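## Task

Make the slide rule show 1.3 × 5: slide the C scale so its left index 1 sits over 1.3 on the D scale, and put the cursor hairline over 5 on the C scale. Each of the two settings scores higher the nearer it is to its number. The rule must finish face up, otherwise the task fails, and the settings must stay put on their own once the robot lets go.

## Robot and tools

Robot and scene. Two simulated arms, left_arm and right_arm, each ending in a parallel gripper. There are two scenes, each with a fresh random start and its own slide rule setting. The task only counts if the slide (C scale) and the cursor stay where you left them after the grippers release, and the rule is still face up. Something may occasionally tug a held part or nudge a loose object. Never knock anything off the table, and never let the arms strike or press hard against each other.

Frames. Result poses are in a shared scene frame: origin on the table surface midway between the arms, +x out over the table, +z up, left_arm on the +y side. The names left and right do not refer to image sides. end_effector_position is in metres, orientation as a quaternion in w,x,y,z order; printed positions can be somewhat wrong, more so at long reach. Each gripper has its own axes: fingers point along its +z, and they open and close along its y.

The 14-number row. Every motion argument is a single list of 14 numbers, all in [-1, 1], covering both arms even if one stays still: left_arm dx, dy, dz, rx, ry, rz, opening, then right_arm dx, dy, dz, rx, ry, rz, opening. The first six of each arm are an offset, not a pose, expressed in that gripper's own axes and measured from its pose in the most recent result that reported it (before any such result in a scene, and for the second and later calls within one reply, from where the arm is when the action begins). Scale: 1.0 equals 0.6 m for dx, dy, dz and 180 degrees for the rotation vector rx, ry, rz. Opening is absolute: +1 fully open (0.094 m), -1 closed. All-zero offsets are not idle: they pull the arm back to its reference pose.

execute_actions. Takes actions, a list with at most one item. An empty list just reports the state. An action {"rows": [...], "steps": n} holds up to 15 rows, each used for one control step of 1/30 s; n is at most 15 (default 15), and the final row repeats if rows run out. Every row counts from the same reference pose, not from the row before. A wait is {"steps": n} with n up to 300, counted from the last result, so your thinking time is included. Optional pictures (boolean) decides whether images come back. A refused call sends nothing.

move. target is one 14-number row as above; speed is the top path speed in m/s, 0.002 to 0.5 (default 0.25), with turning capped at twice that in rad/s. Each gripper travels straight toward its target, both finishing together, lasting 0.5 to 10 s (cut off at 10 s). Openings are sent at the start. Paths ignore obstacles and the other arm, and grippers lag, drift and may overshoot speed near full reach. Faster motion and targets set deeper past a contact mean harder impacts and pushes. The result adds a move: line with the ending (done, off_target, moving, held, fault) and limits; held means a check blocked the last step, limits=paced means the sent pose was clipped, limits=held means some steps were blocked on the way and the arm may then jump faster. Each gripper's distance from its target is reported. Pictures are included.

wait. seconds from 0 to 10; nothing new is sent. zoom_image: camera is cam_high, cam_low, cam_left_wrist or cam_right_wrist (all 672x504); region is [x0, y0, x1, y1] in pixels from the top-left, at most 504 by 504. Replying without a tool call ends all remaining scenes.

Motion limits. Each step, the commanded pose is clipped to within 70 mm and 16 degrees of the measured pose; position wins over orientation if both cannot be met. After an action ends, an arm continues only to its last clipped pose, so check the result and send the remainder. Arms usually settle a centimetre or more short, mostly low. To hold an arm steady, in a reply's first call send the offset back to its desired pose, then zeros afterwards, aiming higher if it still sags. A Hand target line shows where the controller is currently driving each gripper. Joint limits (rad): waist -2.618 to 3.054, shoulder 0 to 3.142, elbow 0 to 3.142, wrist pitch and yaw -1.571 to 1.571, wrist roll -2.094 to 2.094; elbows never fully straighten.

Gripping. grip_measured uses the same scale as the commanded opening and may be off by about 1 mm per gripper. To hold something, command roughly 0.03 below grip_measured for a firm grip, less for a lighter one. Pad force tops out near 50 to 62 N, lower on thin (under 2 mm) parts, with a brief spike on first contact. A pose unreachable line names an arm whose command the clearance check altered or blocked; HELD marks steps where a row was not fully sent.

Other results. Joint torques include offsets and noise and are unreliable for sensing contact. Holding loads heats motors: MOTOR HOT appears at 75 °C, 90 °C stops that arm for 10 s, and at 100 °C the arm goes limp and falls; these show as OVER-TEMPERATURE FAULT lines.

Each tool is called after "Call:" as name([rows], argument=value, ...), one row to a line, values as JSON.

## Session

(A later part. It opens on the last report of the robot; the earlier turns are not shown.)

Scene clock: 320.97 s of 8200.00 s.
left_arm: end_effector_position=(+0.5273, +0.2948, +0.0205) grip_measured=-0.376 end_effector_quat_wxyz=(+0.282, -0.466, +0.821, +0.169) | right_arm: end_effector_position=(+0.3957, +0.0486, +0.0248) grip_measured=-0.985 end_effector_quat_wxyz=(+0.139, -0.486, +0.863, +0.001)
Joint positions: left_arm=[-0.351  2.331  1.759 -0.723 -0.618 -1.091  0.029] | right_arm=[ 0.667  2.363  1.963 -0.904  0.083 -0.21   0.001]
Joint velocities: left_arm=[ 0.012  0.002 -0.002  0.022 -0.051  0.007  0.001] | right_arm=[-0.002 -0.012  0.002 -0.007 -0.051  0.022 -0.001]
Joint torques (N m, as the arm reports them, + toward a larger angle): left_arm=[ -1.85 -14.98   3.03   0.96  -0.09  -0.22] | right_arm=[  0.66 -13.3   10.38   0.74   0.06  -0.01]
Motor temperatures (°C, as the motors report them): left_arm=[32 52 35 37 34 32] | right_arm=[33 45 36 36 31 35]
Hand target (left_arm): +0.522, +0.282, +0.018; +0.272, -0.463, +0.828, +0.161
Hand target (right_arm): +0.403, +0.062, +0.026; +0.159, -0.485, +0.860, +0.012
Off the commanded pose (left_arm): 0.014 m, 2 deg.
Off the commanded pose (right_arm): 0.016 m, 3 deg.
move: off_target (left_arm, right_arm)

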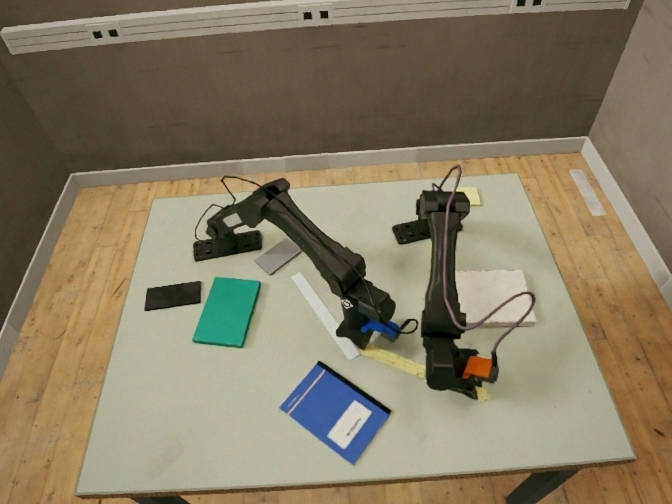

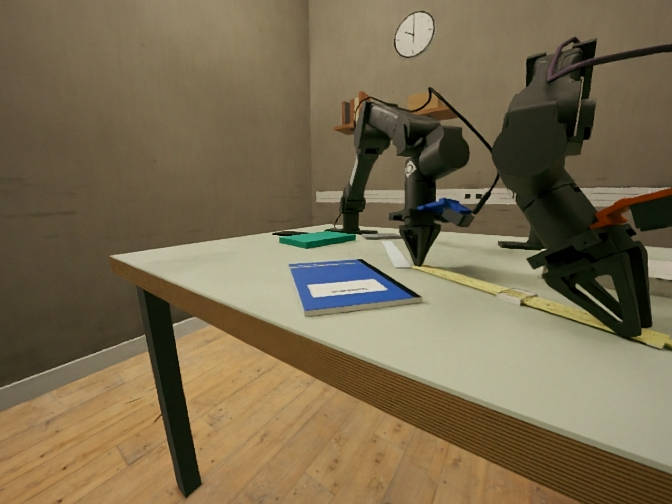

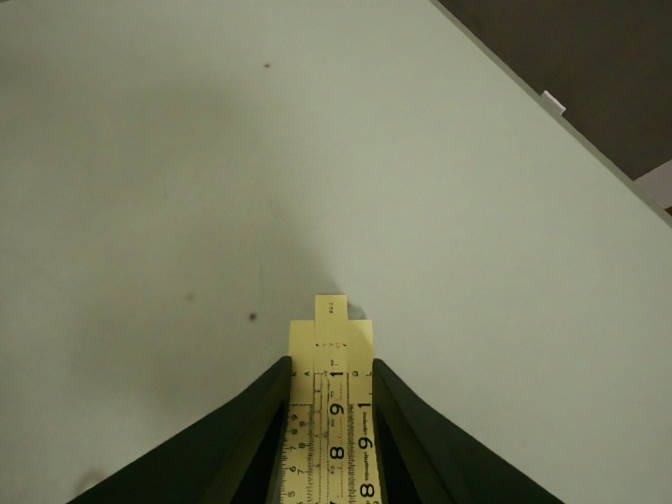

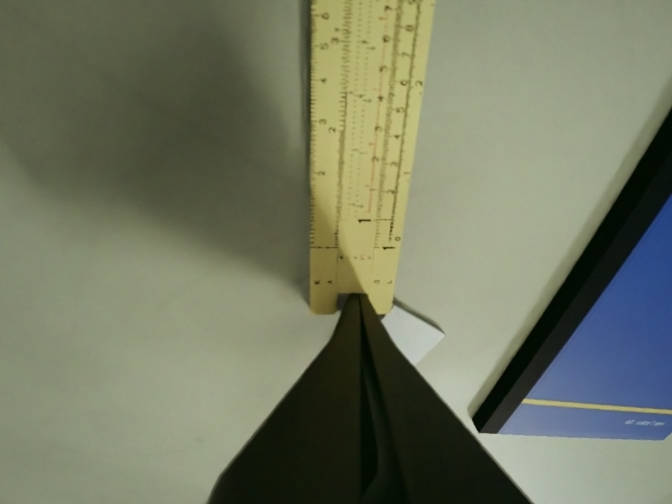

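Call:
move(target=[0,0,0,0,0,0,-0.41, 0.012,0,-0.035,0,-0.03,0,-1], speed=0.05)

Call:
move(target=[0,0,0,0,0,0,-0.41, -0.008,0,0,0,0,0,-0.05], speed=0.05)

Call:
move(target=[0,0,0,0,0,0,-0.41, -0.004,0,0.035,0,0,0,-0.05], speed=0.04)

Scene clock: 326.60 s of 8200.00 s.
left_arm: end_effector_position=(+0.5273, +0.2949, +0.0207) grip_measured=-0.376 end_effector_quat_wxyz=(+0.282, -0.466, +0.821, +0.170) | right_arm: end_effector_position=(+0.3842, +0.0391, +0.0357) grip_measured=-0.985 end_effector_quat_wxyz=(+0.167, -0.486, +0.858, +0.016)
Joint positions: left_arm=[-0.351  2.331  1.758 -0.722 -0.621 -1.091  0.029] | right_arm=[ 0.667  2.229  1.762 -0.774  0.071 -0.216  0.001]
Joint velocities: left_arm=[-0.002 -0.002  0.002  0.022 -0.037 -0.007  0.   ] | right_arm=[ 0.012  0.007 -0.017 -0.037 -0.051  0.037  0.001]
Joint torques (N m, as the arm reports them, + toward a larger angle): left_arm=[  0.07 -14.04   4.02   1.08  -0.32  -0.03] | right_arm=[ -0.51 -16.47   6.13   0.73   0.    -0.01]
Motor temperatures (°C, as the motors report them): left_arm=[32 52 35 37 34 32] | right_arm=[33 45 37 36 31 35]
Hand target (left_arm): +0.527, +0.295, +0.020; +0.282, -0.466, +0.821, +0.170
Hand target (right_arm): +0.387, +0.040, +0.044; +0.180, -0.486, +0.855, +0.023
Off the commanded pose (left_arm): 0.000 m, 0 deg.
Off the commanded pose (right_arm): 0.008 m, 2 deg.
After step 90, 1.30 s passed at rest.
move: done

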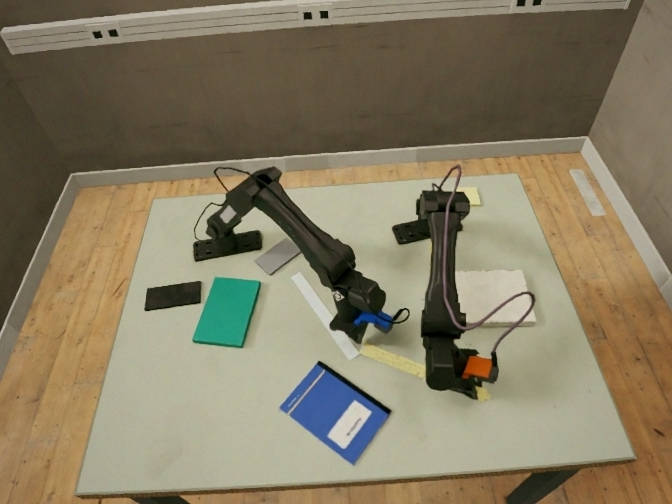

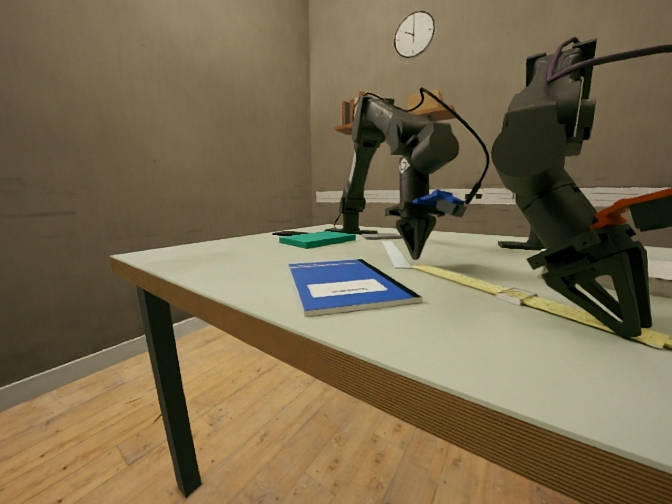

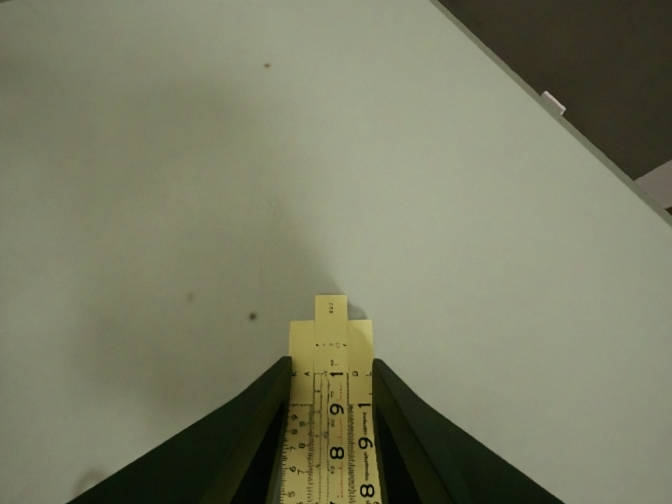

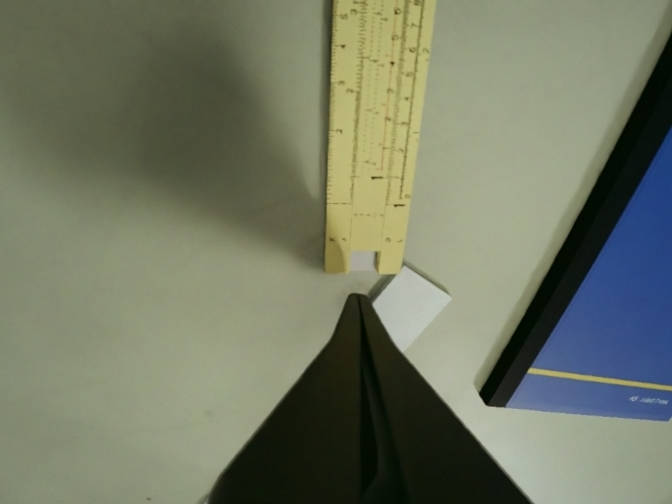

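Scene clock: 327.37 s of 8200.00 s.
left_arm: end_effector_position=(+0.5273, +0.2949, +0.0207) grip_measured=-0.376 end_effector_quat_wxyz=(+0.282, -0.466, +0.821, +0.170) | right_arm: end_effector_position=(+0.3833, +0.0381, +0.0281) grip_measured=-0.053 end_effector_quat_wxyz=(+0.159, -0.487, +0.859, +0.013)
Joint positions: left_arm=[-0.351  2.331  1.758 -0.722 -0.621 -1.091  0.029] | right_arm=[ 0.667  2.245  1.762 -0.774  0.071 -0.216  0.044]
Joint velocities: left_arm=[ 0.007 -0.007  0.012 -0.037 -0.007  0.051 -0.001] | right_arm=[-0.007 -0.012 -0.002 -0.007  0.037  0.066 -0.   ]
Joint torques (N m, as the arm reports them, + toward a larger angle): left_arm=[  0.11 -14.17   4.14   1.07  -0.35  -0.03] | right_arm=[  0.27 -14.38  10.8    0.34   0.09   0.03]
Motor temperatures (°C, as the motors report them): left_arm=[32 52 35 37 34 32] | right_arm=[33 45 37 36 31 35]
Hand target (left_arm): +0.527, +0.295, +0.021; +0.282, -0.466, +0.821, +0.170
Hand target (right_arm): +0.386, +0.043, +0.037; +0.167, -0.486, +0.858, +0.016
Off the commanded pose (left_arm): 0.000 m, 0 deg.
Off the commanded pose (right_arm): 0.011 m, 1 deg.
move: off_target (right_arm)

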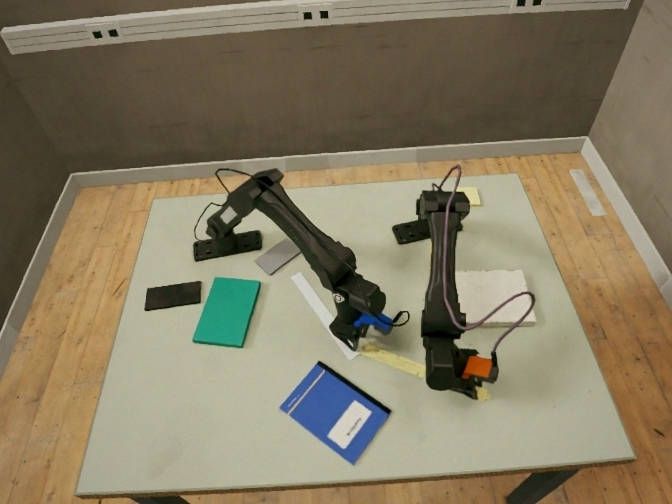

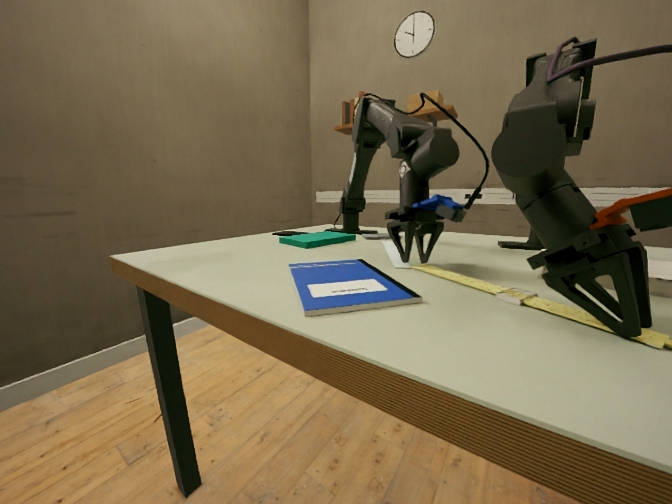

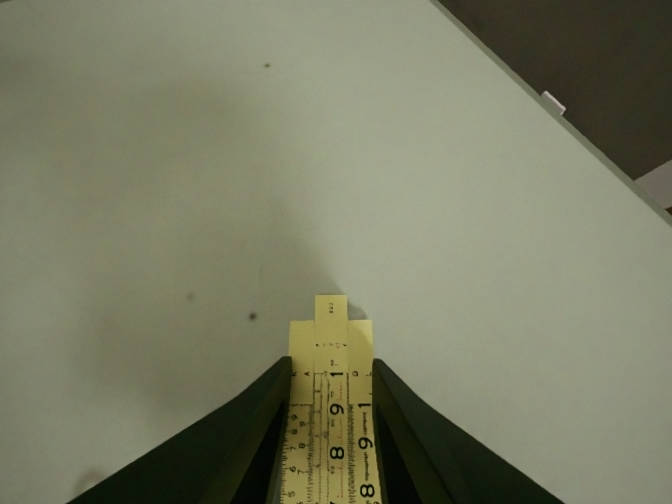

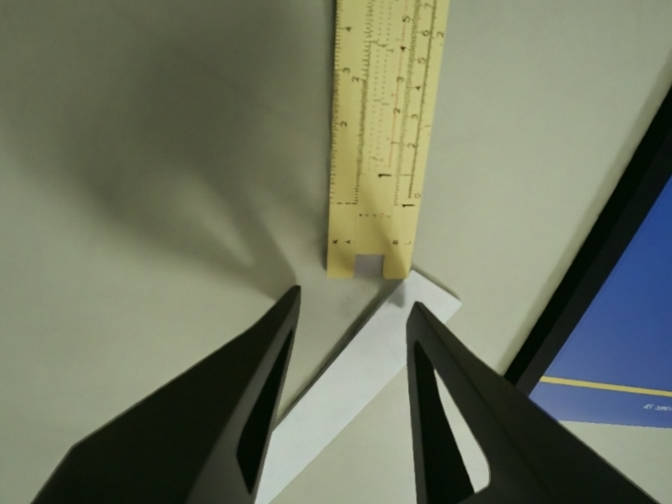

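Scene clock: 328.23 s of 8200.00 s.
left_arm: end_effector_position=(+0.5273, +0.2949, +0.0207) grip_measured=-0.376 end_effector_quat_wxyz=(+0.282, -0.466, +0.821, +0.170) | right_arm: end_effector_position=(+0.3879, +0.0431, +0.0267) grip_measured=-0.053 end_effector_quat_wxyz=(+0.170, -0.486, +0.857, +0.017)
Joint positions: left_arm=[-0.351  2.331  1.758 -0.722 -0.621 -1.091  0.029] | right_arm=[ 0.667  2.253  1.762 -0.742  0.071 -0.216  0.044]
Joint velocities: left_arm=[-0.002 -0.007  0.012 -0.022  0.037 -0.022  0.001] | right_arm=[ 0.017  0.012 -0.007  0.022  0.007 -0.066  0.   ]
Joint torques (N m, as the arm reports them, + toward a larger angle): left_arm=[  0.06 -14.07   4.07   1.07  -0.37  -0.02] | right_arm=[ -0.35 -10.3    8.67   0.65   0.02  -0.03]
Motor temperatures (°C, as the motors report them): left_arm=[32 52 35 37 34 32] | right_arm=[33 45 37 36 31 35]
Hand target (left_arm): +0.527, +0.295, +0.021; +0.282, -0.466, +0.821, +0.170
Hand target (right_arm): +0.390, +0.043, +0.009; +0.159, -0.487, +0.859, +0.013
Off the commanded pose (left_arm): 0.000 m, 0 deg.
Off the commanded pose (right_arm): 0.018 m, 1 deg.
move: off_target (right_arm)

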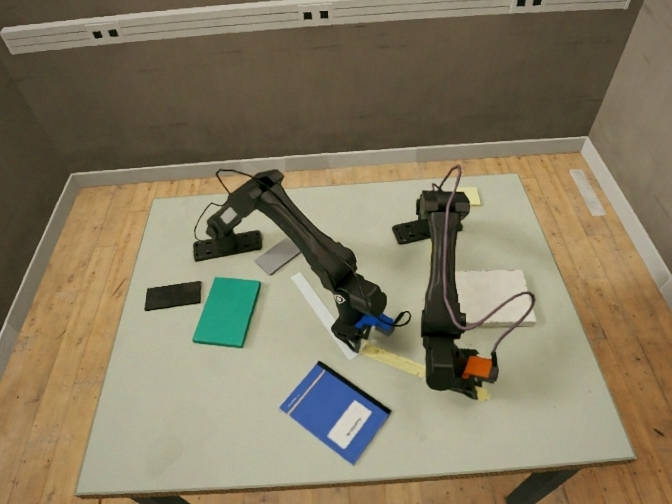

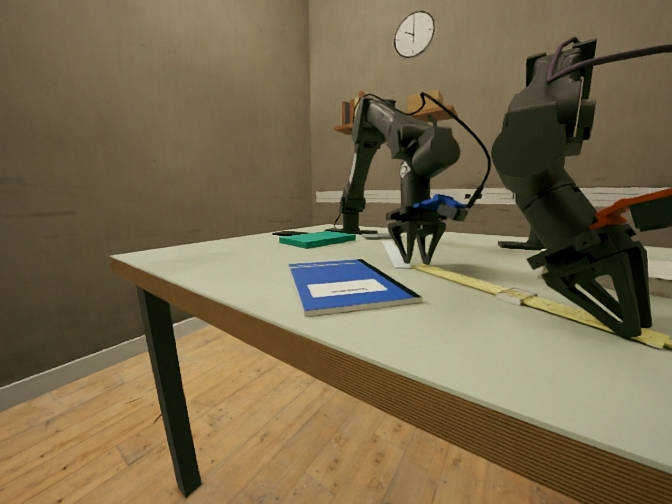

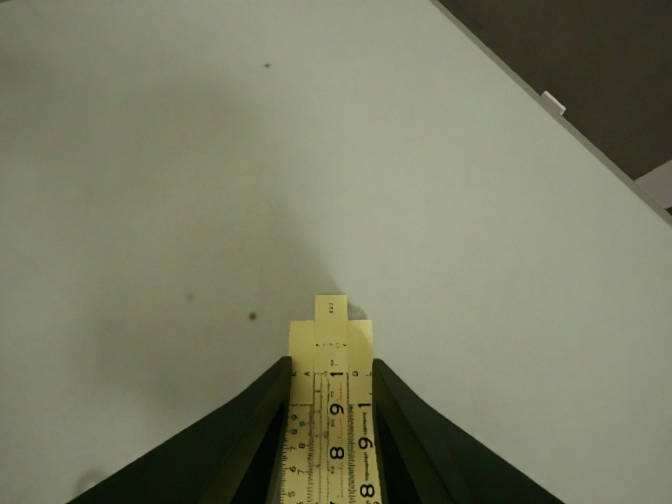

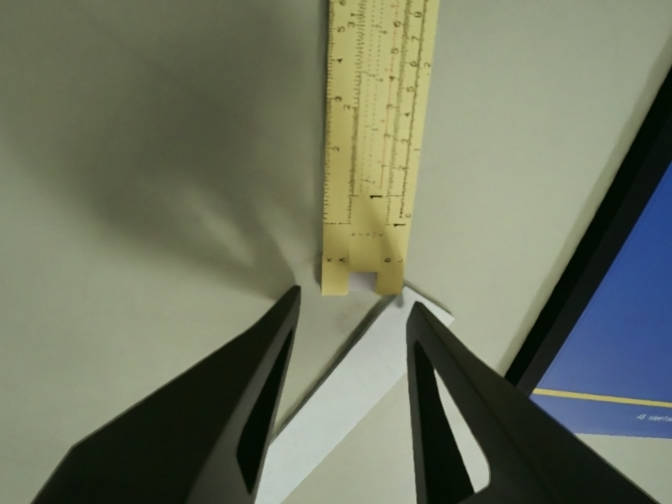

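Call:
execute_actions(actions=[])

Scene clock: 338.50 s of 8200.00 s.
left_arm: end_effector_position=(+0.5273, +0.2949, +0.0207) grip_measured=-0.376 end_effector_quat_wxyz=(+0.282, -0.466, +0.821, +0.170) | right_arm: end_effector_position=(+0.3882, +0.0435, +0.0267) grip_measured=-0.053 end_effector_quat_wxyz=(+0.171, -0.485, +0.857, +0.017)
Joint positions: left_arm=[-0.351  2.331  1.758 -0.722 -0.621 -1.091  0.029] | right_arm=[ 0.667  2.253  1.762 -0.74   0.071 -0.216  0.044]
Joint velocities: left_arm=[ 0.012 -0.017 -0.002 -0.007 -0.022 -0.051 -0.001] | right_arm=[-0.012  0.002  0.007 -0.022 -0.022 -0.007 -0.   ]
Joint torques (N m, as the arm reports them, + toward a larger angle): left_arm=[ -0.03 -14.14   4.1    1.08  -0.35  -0.01] | right_arm=[ -0.27 -10.32   8.7    0.6   -0.02   0.  ]
Motor temperatures (°C, as the motors report them): left_arm=[32 52 35 37 34 32] | right_arm=[33 44 37 36 31 35]
Hand target (left_arm): +0.527, +0.295, +0.021; +0.282, -0.466, +0.821, +0.170
Hand target (right_arm): +0.390, +0.043, +0.009; +0.159, -0.487, +0.859, +0.013
Off the commanded pose (left_arm): 0.000 m, 0 deg.
Off the commanded pose (right_arm): 0.018 m, 1 deg.
Steps of this call (steps 1 to 90: nothing new was sent; then 7.27 s passed at rest). Readings (end_effector_position):
1: left_arm (+0.5273, +0.2949, +0.0207) | right_arm (+0.3879, +0.0432, +0.0267)
2: left_arm (+0.5273, +0.2949, +0.0207) | right_arm (+0.3880, +0.0432, +0.0266)
4: left_arm (+0.5273, +0.2949, +0.0207) | right_arm (+0.3880, +0.0433, +0.0266)
8: left_arm (+0.5273, +0.2949, +0.0207) | right_arm (+0.3881, +0.0434, +0.0267)
90: the state above

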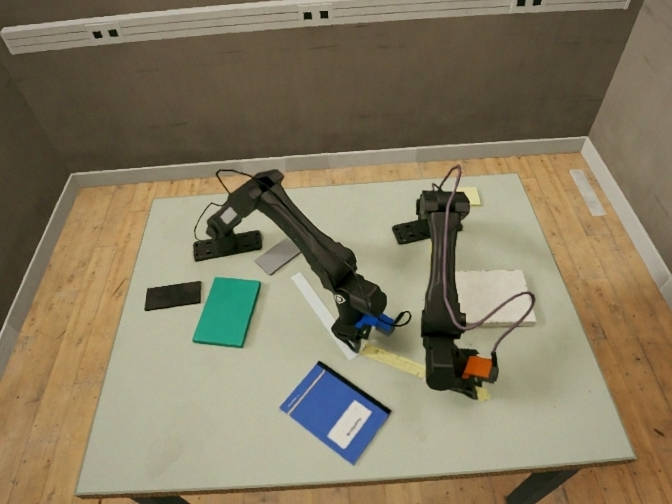

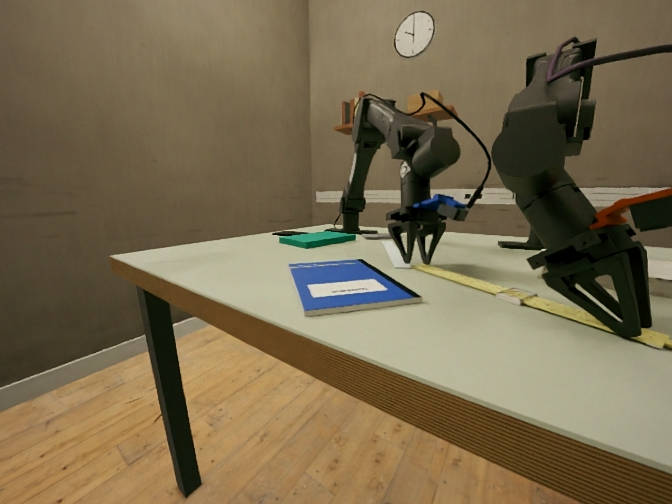

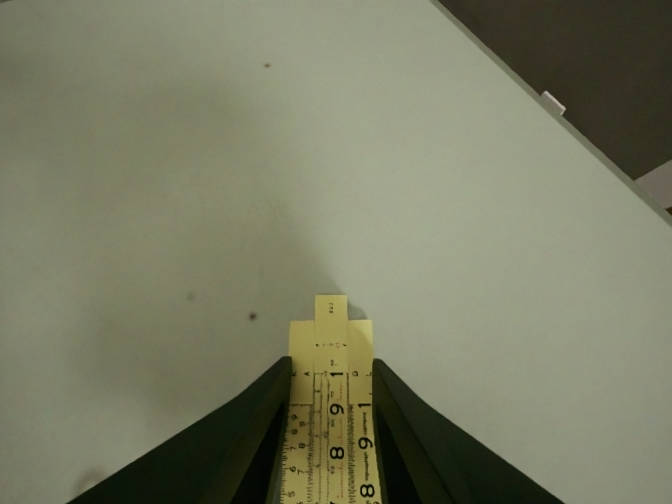

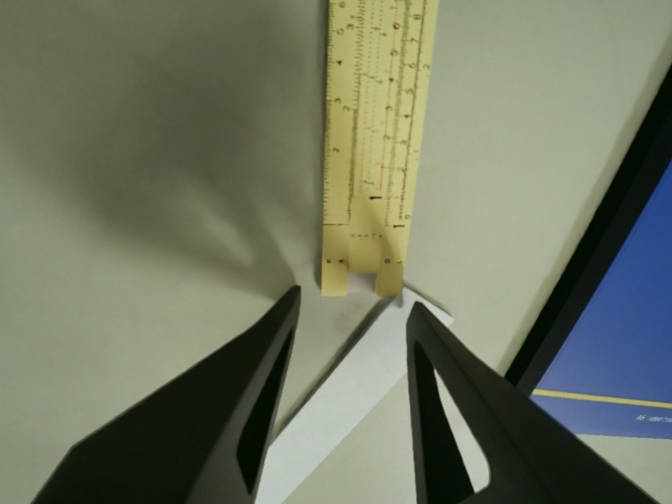

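Call:
move(target=[0,0,0,0,0,0,-0.41, -0.033,-0.006,0.008,0,0,0,0.1], speed=0.05)

Scene clock: 341.87 s of 8200.00 s.
left_arm: end_effector_position=(+0.5273, +0.2949, +0.0207) grip_measured=-0.376 end_effector_quat_wxyz=(+0.282, -0.466, +0.821, +0.170) | right_arm: end_effector_position=(+0.4036, +0.0592, +0.0296) grip_measured=+0.097 end_effector_quat_wxyz=(+0.182, -0.484, +0.856, +0.019)
Joint positions: left_arm=[-0.351  2.331  1.758 -0.722 -0.621 -1.091  0.029] | right_arm=[ 0.667  2.324  1.886 -0.773  0.075 -0.216  0.052]
Joint velocities: left_arm=[-0.002  0.002 -0.002  0.022 -0.022 -0.022 -0.001] | right_arm=[ 0.002  0.007  0.007 -0.066  0.081 -0.022 -0.   ]
Joint torques (N m, as the arm reports them, + toward a larger angle): left_arm=[ -0.03 -14.15   4.03   1.07  -0.36  -0.03] | right_arm=[  0.15 -14.18  10.1    0.32   0.1   -0.01]
Motor temperatures (°C, as the motors report them): left_arm=[32 52 36 37 34 32] | right_arm=[33 43 37 36 31 35]
Hand target (left_arm): +0.527, +0.295, +0.021; +0.282, -0.466, +0.821, +0.170
Hand target (right_arm): +0.402, +0.058, +0.029; +0.172, -0.485, +0.857, +0.018
Off the commanded pose (left_arm): 0.000 m, 0 deg.
Off the commanded pose (right_arm): 0.002 m, 1 deg.
move: done

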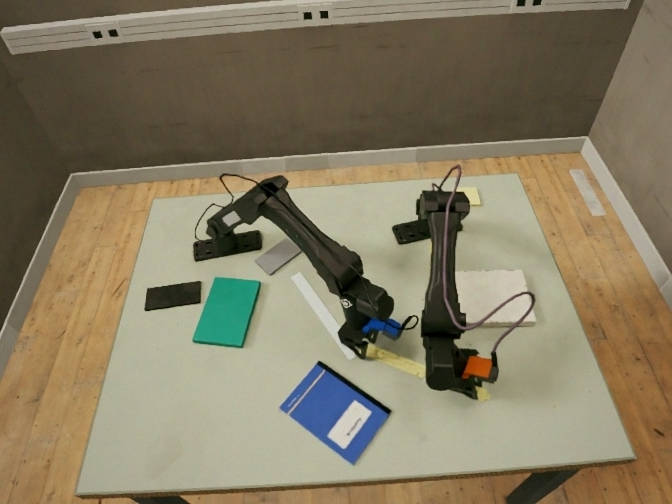

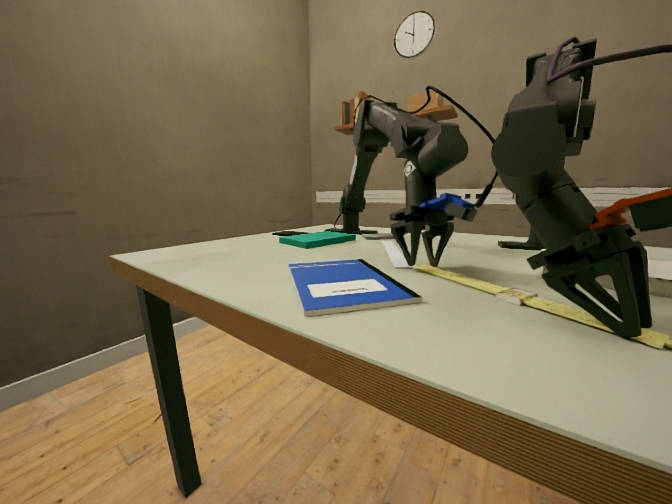

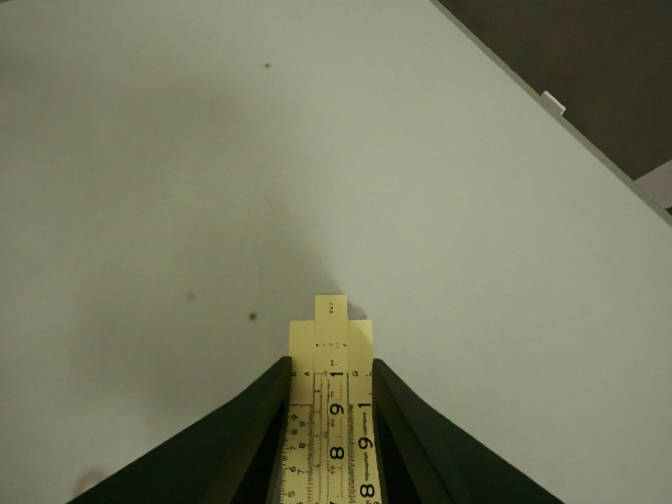

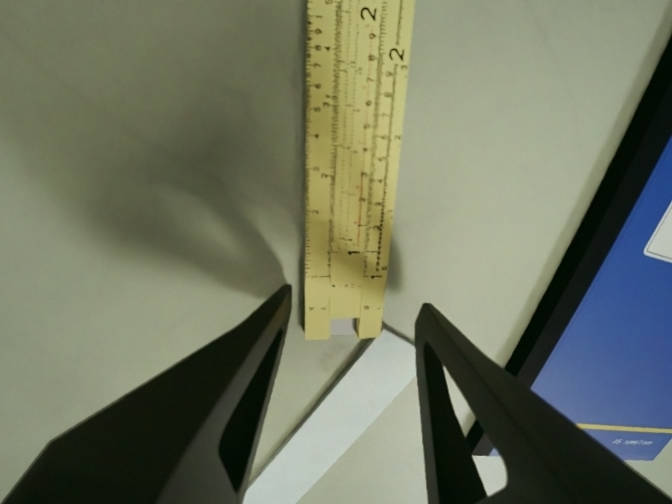

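Call:
move(target=[0,0,0,0,0,0,-0.41, -0.006,0.004,0.022,0,0,0,0.1], speed=0.04)

Call:
move(target=[0,0,0,0,0,0,-0.41, 0,0,0,0,0,0,-0.42], speed=0.04)

Scene clock: 345.43 s of 8200.00 s.
left_arm: end_effector_position=(+0.5273, +0.2949, +0.0207) grip_measured=-0.376 end_effector_quat_wxyz=(+0.282, -0.466, +0.821, +0.170) | right_arm: end_effector_position=(+0.4061, +0.0619, +0.0290) grip_measured=+0.097 end_effector_quat_wxyz=(+0.186, -0.483, +0.855, +0.020)
Joint positions: left_arm=[-0.351  2.331  1.758 -0.722 -0.621 -1.091  0.029] | right_arm=[ 0.667  2.333  1.897 -0.766  0.075 -0.216  0.052]
Joint velocities: left_arm=[-0.002 -0.002 -0.017 -0.037  0.022 -0.022  0.001] | right_arm=[ 0.017  0.002 -0.012 -0.081 -0.022 -0.037 -0.001]
Joint torques (N m, as the arm reports them, + toward a larger angle): left_arm=[  0.08 -14.08   4.07   1.06  -0.34  -0.01] | right_arm=[  0.31 -12.34   9.32   0.65   0.06   0.06]
Motor temperatures (°C, as the motors report them): left_arm=[32 52 36 37 34 32] | right_arm=[33 44 37 36 31 35]
Hand target (left_arm): +0.527, +0.295, +0.021; +0.282, -0.466, +0.821, +0.170
Hand target (right_arm): +0.407, +0.066, +0.018; +0.182, -0.484, +0.856, +0.019
Off the commanded pose (left_arm): 0.000 m, 0 deg.
Off the commanded pose (right_arm): 0.012 m, 0 deg.
move: off_target (right_arm)

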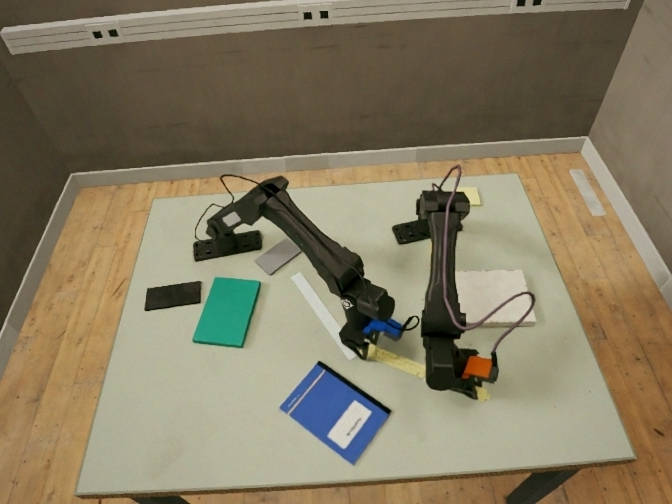

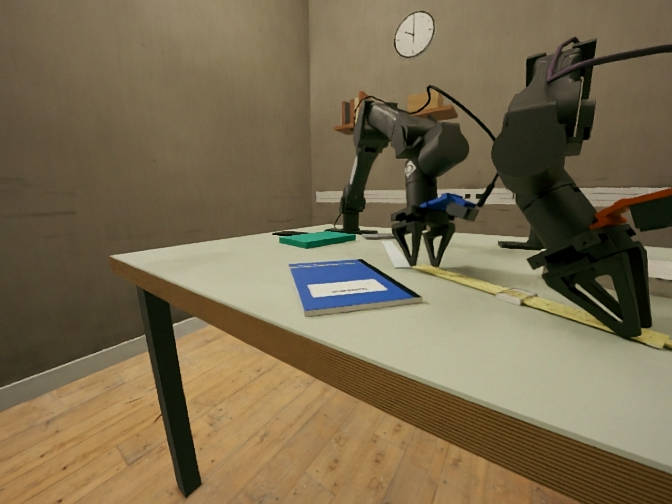

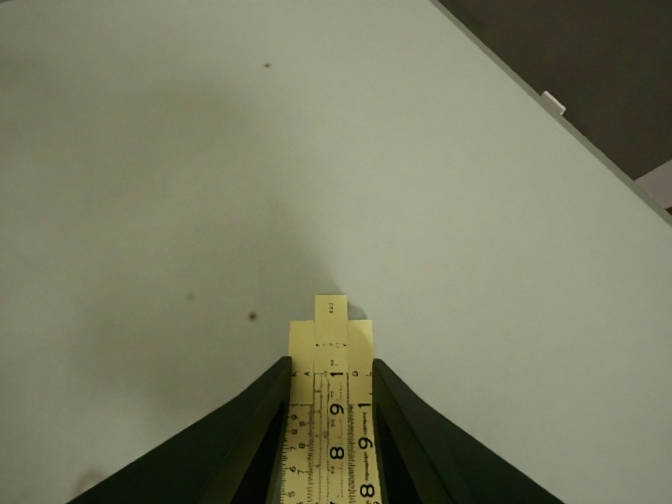

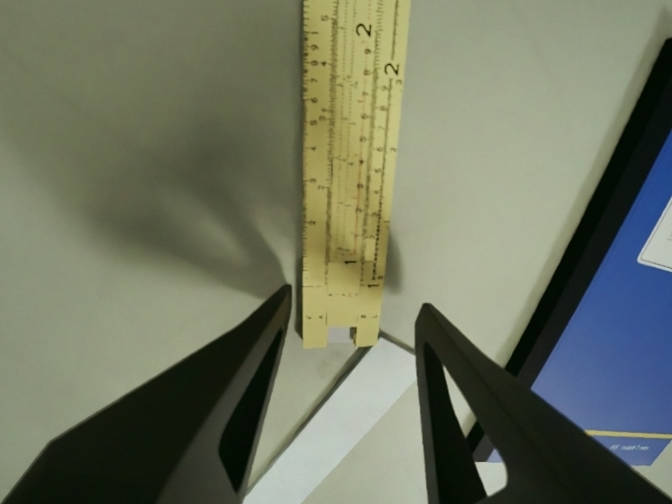

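Scene clock: 345.93 s of 8200.00 s.
left_arm: end_effector_position=(+0.5278, +0.2946, +0.0206) grip_measured=-0.376 end_effector_quat_wxyz=(+0.283, -0.469, +0.820, +0.168) | right_arm: end_effector_position=(+0.4049, +0.0632, +0.0287) grip_measured=-0.417 end_effector_quat_wxyz=(+0.185, -0.484, +0.855, +0.024)
Joint positions: left_arm=[-0.351  2.331  1.758 -0.72  -0.619 -1.096  0.029] | right_arm=[ 0.667  2.334  1.897 -0.765  0.067 -0.216  0.027]
Joint velocities: left_arm=[-0.007  0.007  0.007  0.095 -0.007  0.022  0.   ] | right_arm=[-0.002  0.007  0.012 -0.007  0.037 -0.051  0.001]
Joint torques (N m, as the arm reports them, + toward a larger angle): left_arm=[  0.08 -14.16   4.07   1.06  -0.36   0.07] | right_arm=[ -0.14 -15.38   8.08   0.56   0.13   0.02]
Motor temperatures (°C, as the motors report them): left_arm=[32 52 36 37 34 32] | right_arm=[33 44 37 36 31 35]
Hand target (left_arm): +0.527, +0.295, +0.021; +0.282, -0.466, +0.821, +0.170
Hand target (right_arm): +0.406, +0.062, +0.029; +0.186, -0.483, +0.855, +0.020
Off the commanded pose (left_arm): 0.001 m, 0 deg.
Off the commanded pose (right_arm): 0.002 m, 0 deg.
move: done

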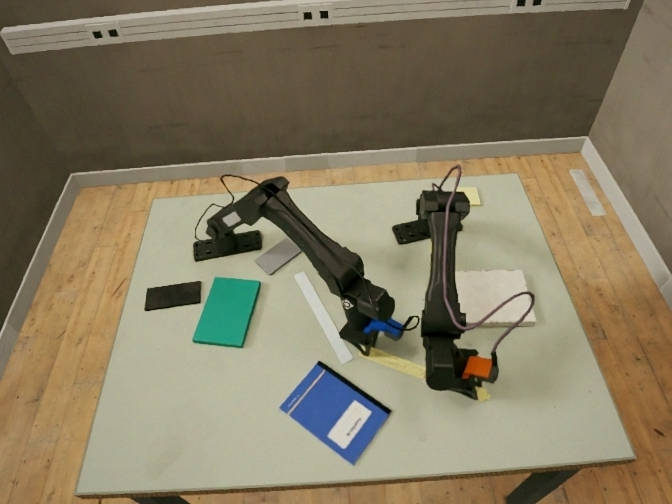

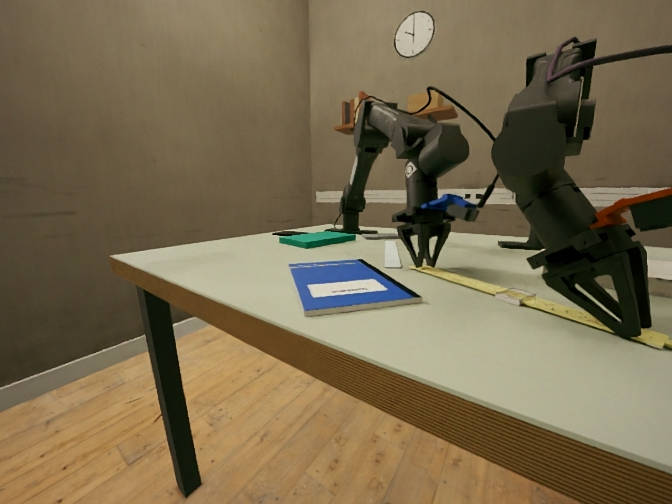

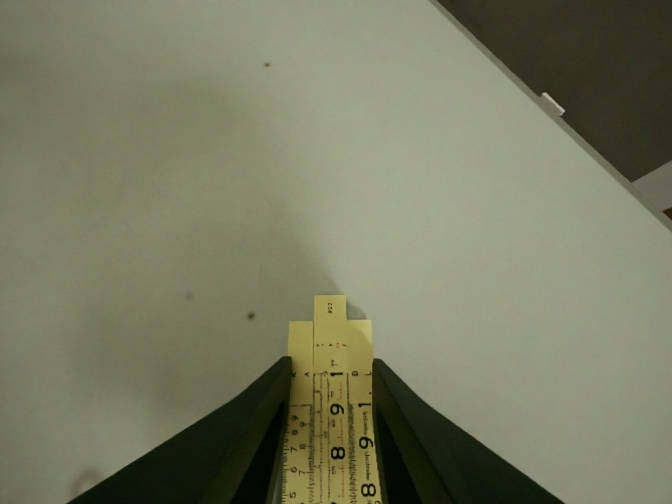

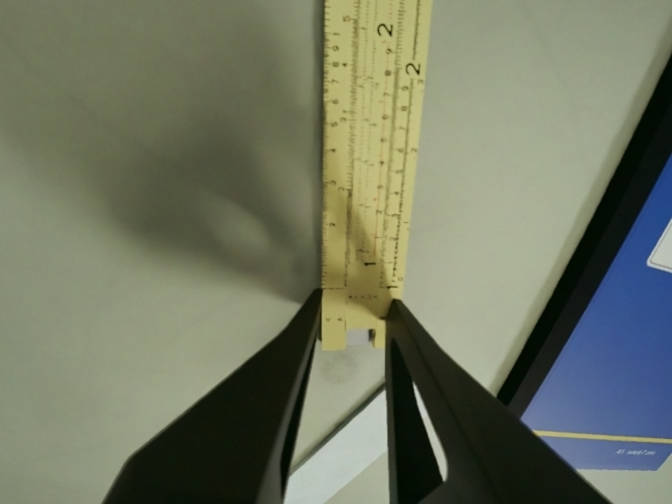

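Call:
move(target=[0,0,0,0,0,0,-0.41, 0,0,0,0,0,0,-0.5], speed=0.04)

Scene clock: 348.13 s of 8200.00 s.
left_arm: end_effector_position=(+0.5279, +0.2946, +0.0207) grip_measured=-0.376 end_effector_quat_wxyz=(+0.284, -0.470, +0.819, +0.168) | right_arm: end_effector_position=(+0.4042, +0.0639, +0.0286) grip_measured=-0.497 end_effector_quat_wxyz=(+0.184, -0.485, +0.855, +0.026)
Joint positions: left_arm=[-0.351  2.331  1.758 -0.719 -0.619 -1.099  0.029] | right_arm=[ 0.667  2.334  1.897 -0.765  0.062 -0.216  0.024]
Joint velocities: left_arm=[ 0.012 -0.007 -0.012  0.037  0.022 -0.022  0.001] | right_arm=[-0.007  0.007 -0.002  0.051  0.007  0.051 -0.   ]
Joint torques (N m, as the arm reports them, + toward a larger angle): left_arm=[  0.   -14.11   4.12   1.07  -0.35   0.02] | right_arm=[  0.23 -15.19   7.8    0.52   0.14  -0.04]
Motor temperatures (°C, as the motors report them): left_arm=[32 52 36 37 34 32] | right_arm=[33 44 37 36 31 35]
Hand target (left_arm): +0.528, +0.295, +0.021; +0.283, -0.469, +0.820, +0.168
Hand target (right_arm): +0.405, +0.063, +0.029; +0.185, -0.484, +0.855, +0.024
Off the commanded pose (left_arm): 0.000 m, 0 deg.
Off the commanded pose (right_arm): 0.001 m, 0 deg.
move: done

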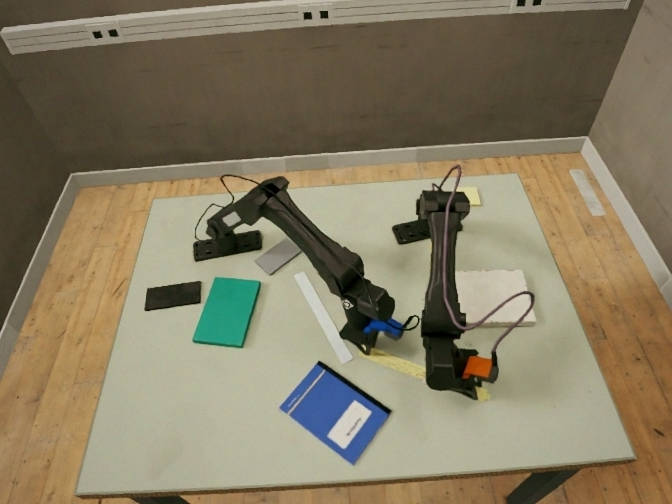

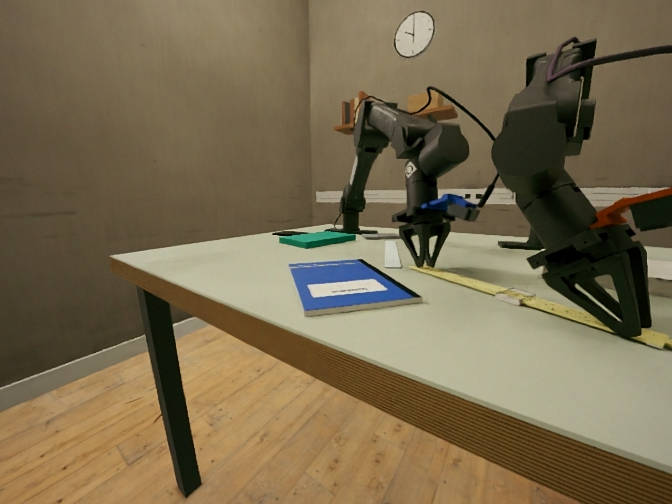

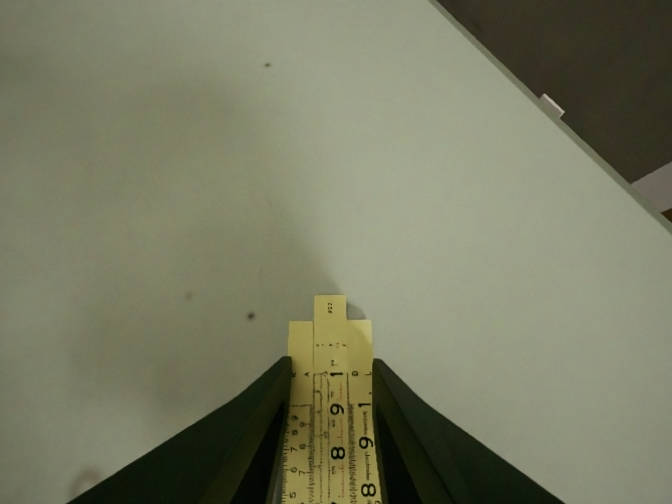

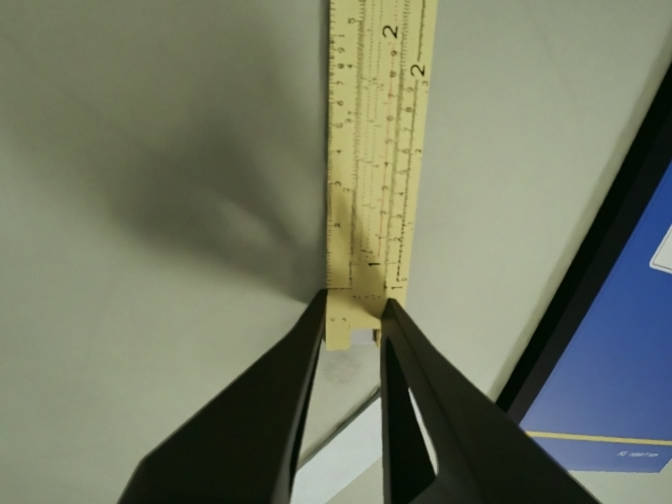

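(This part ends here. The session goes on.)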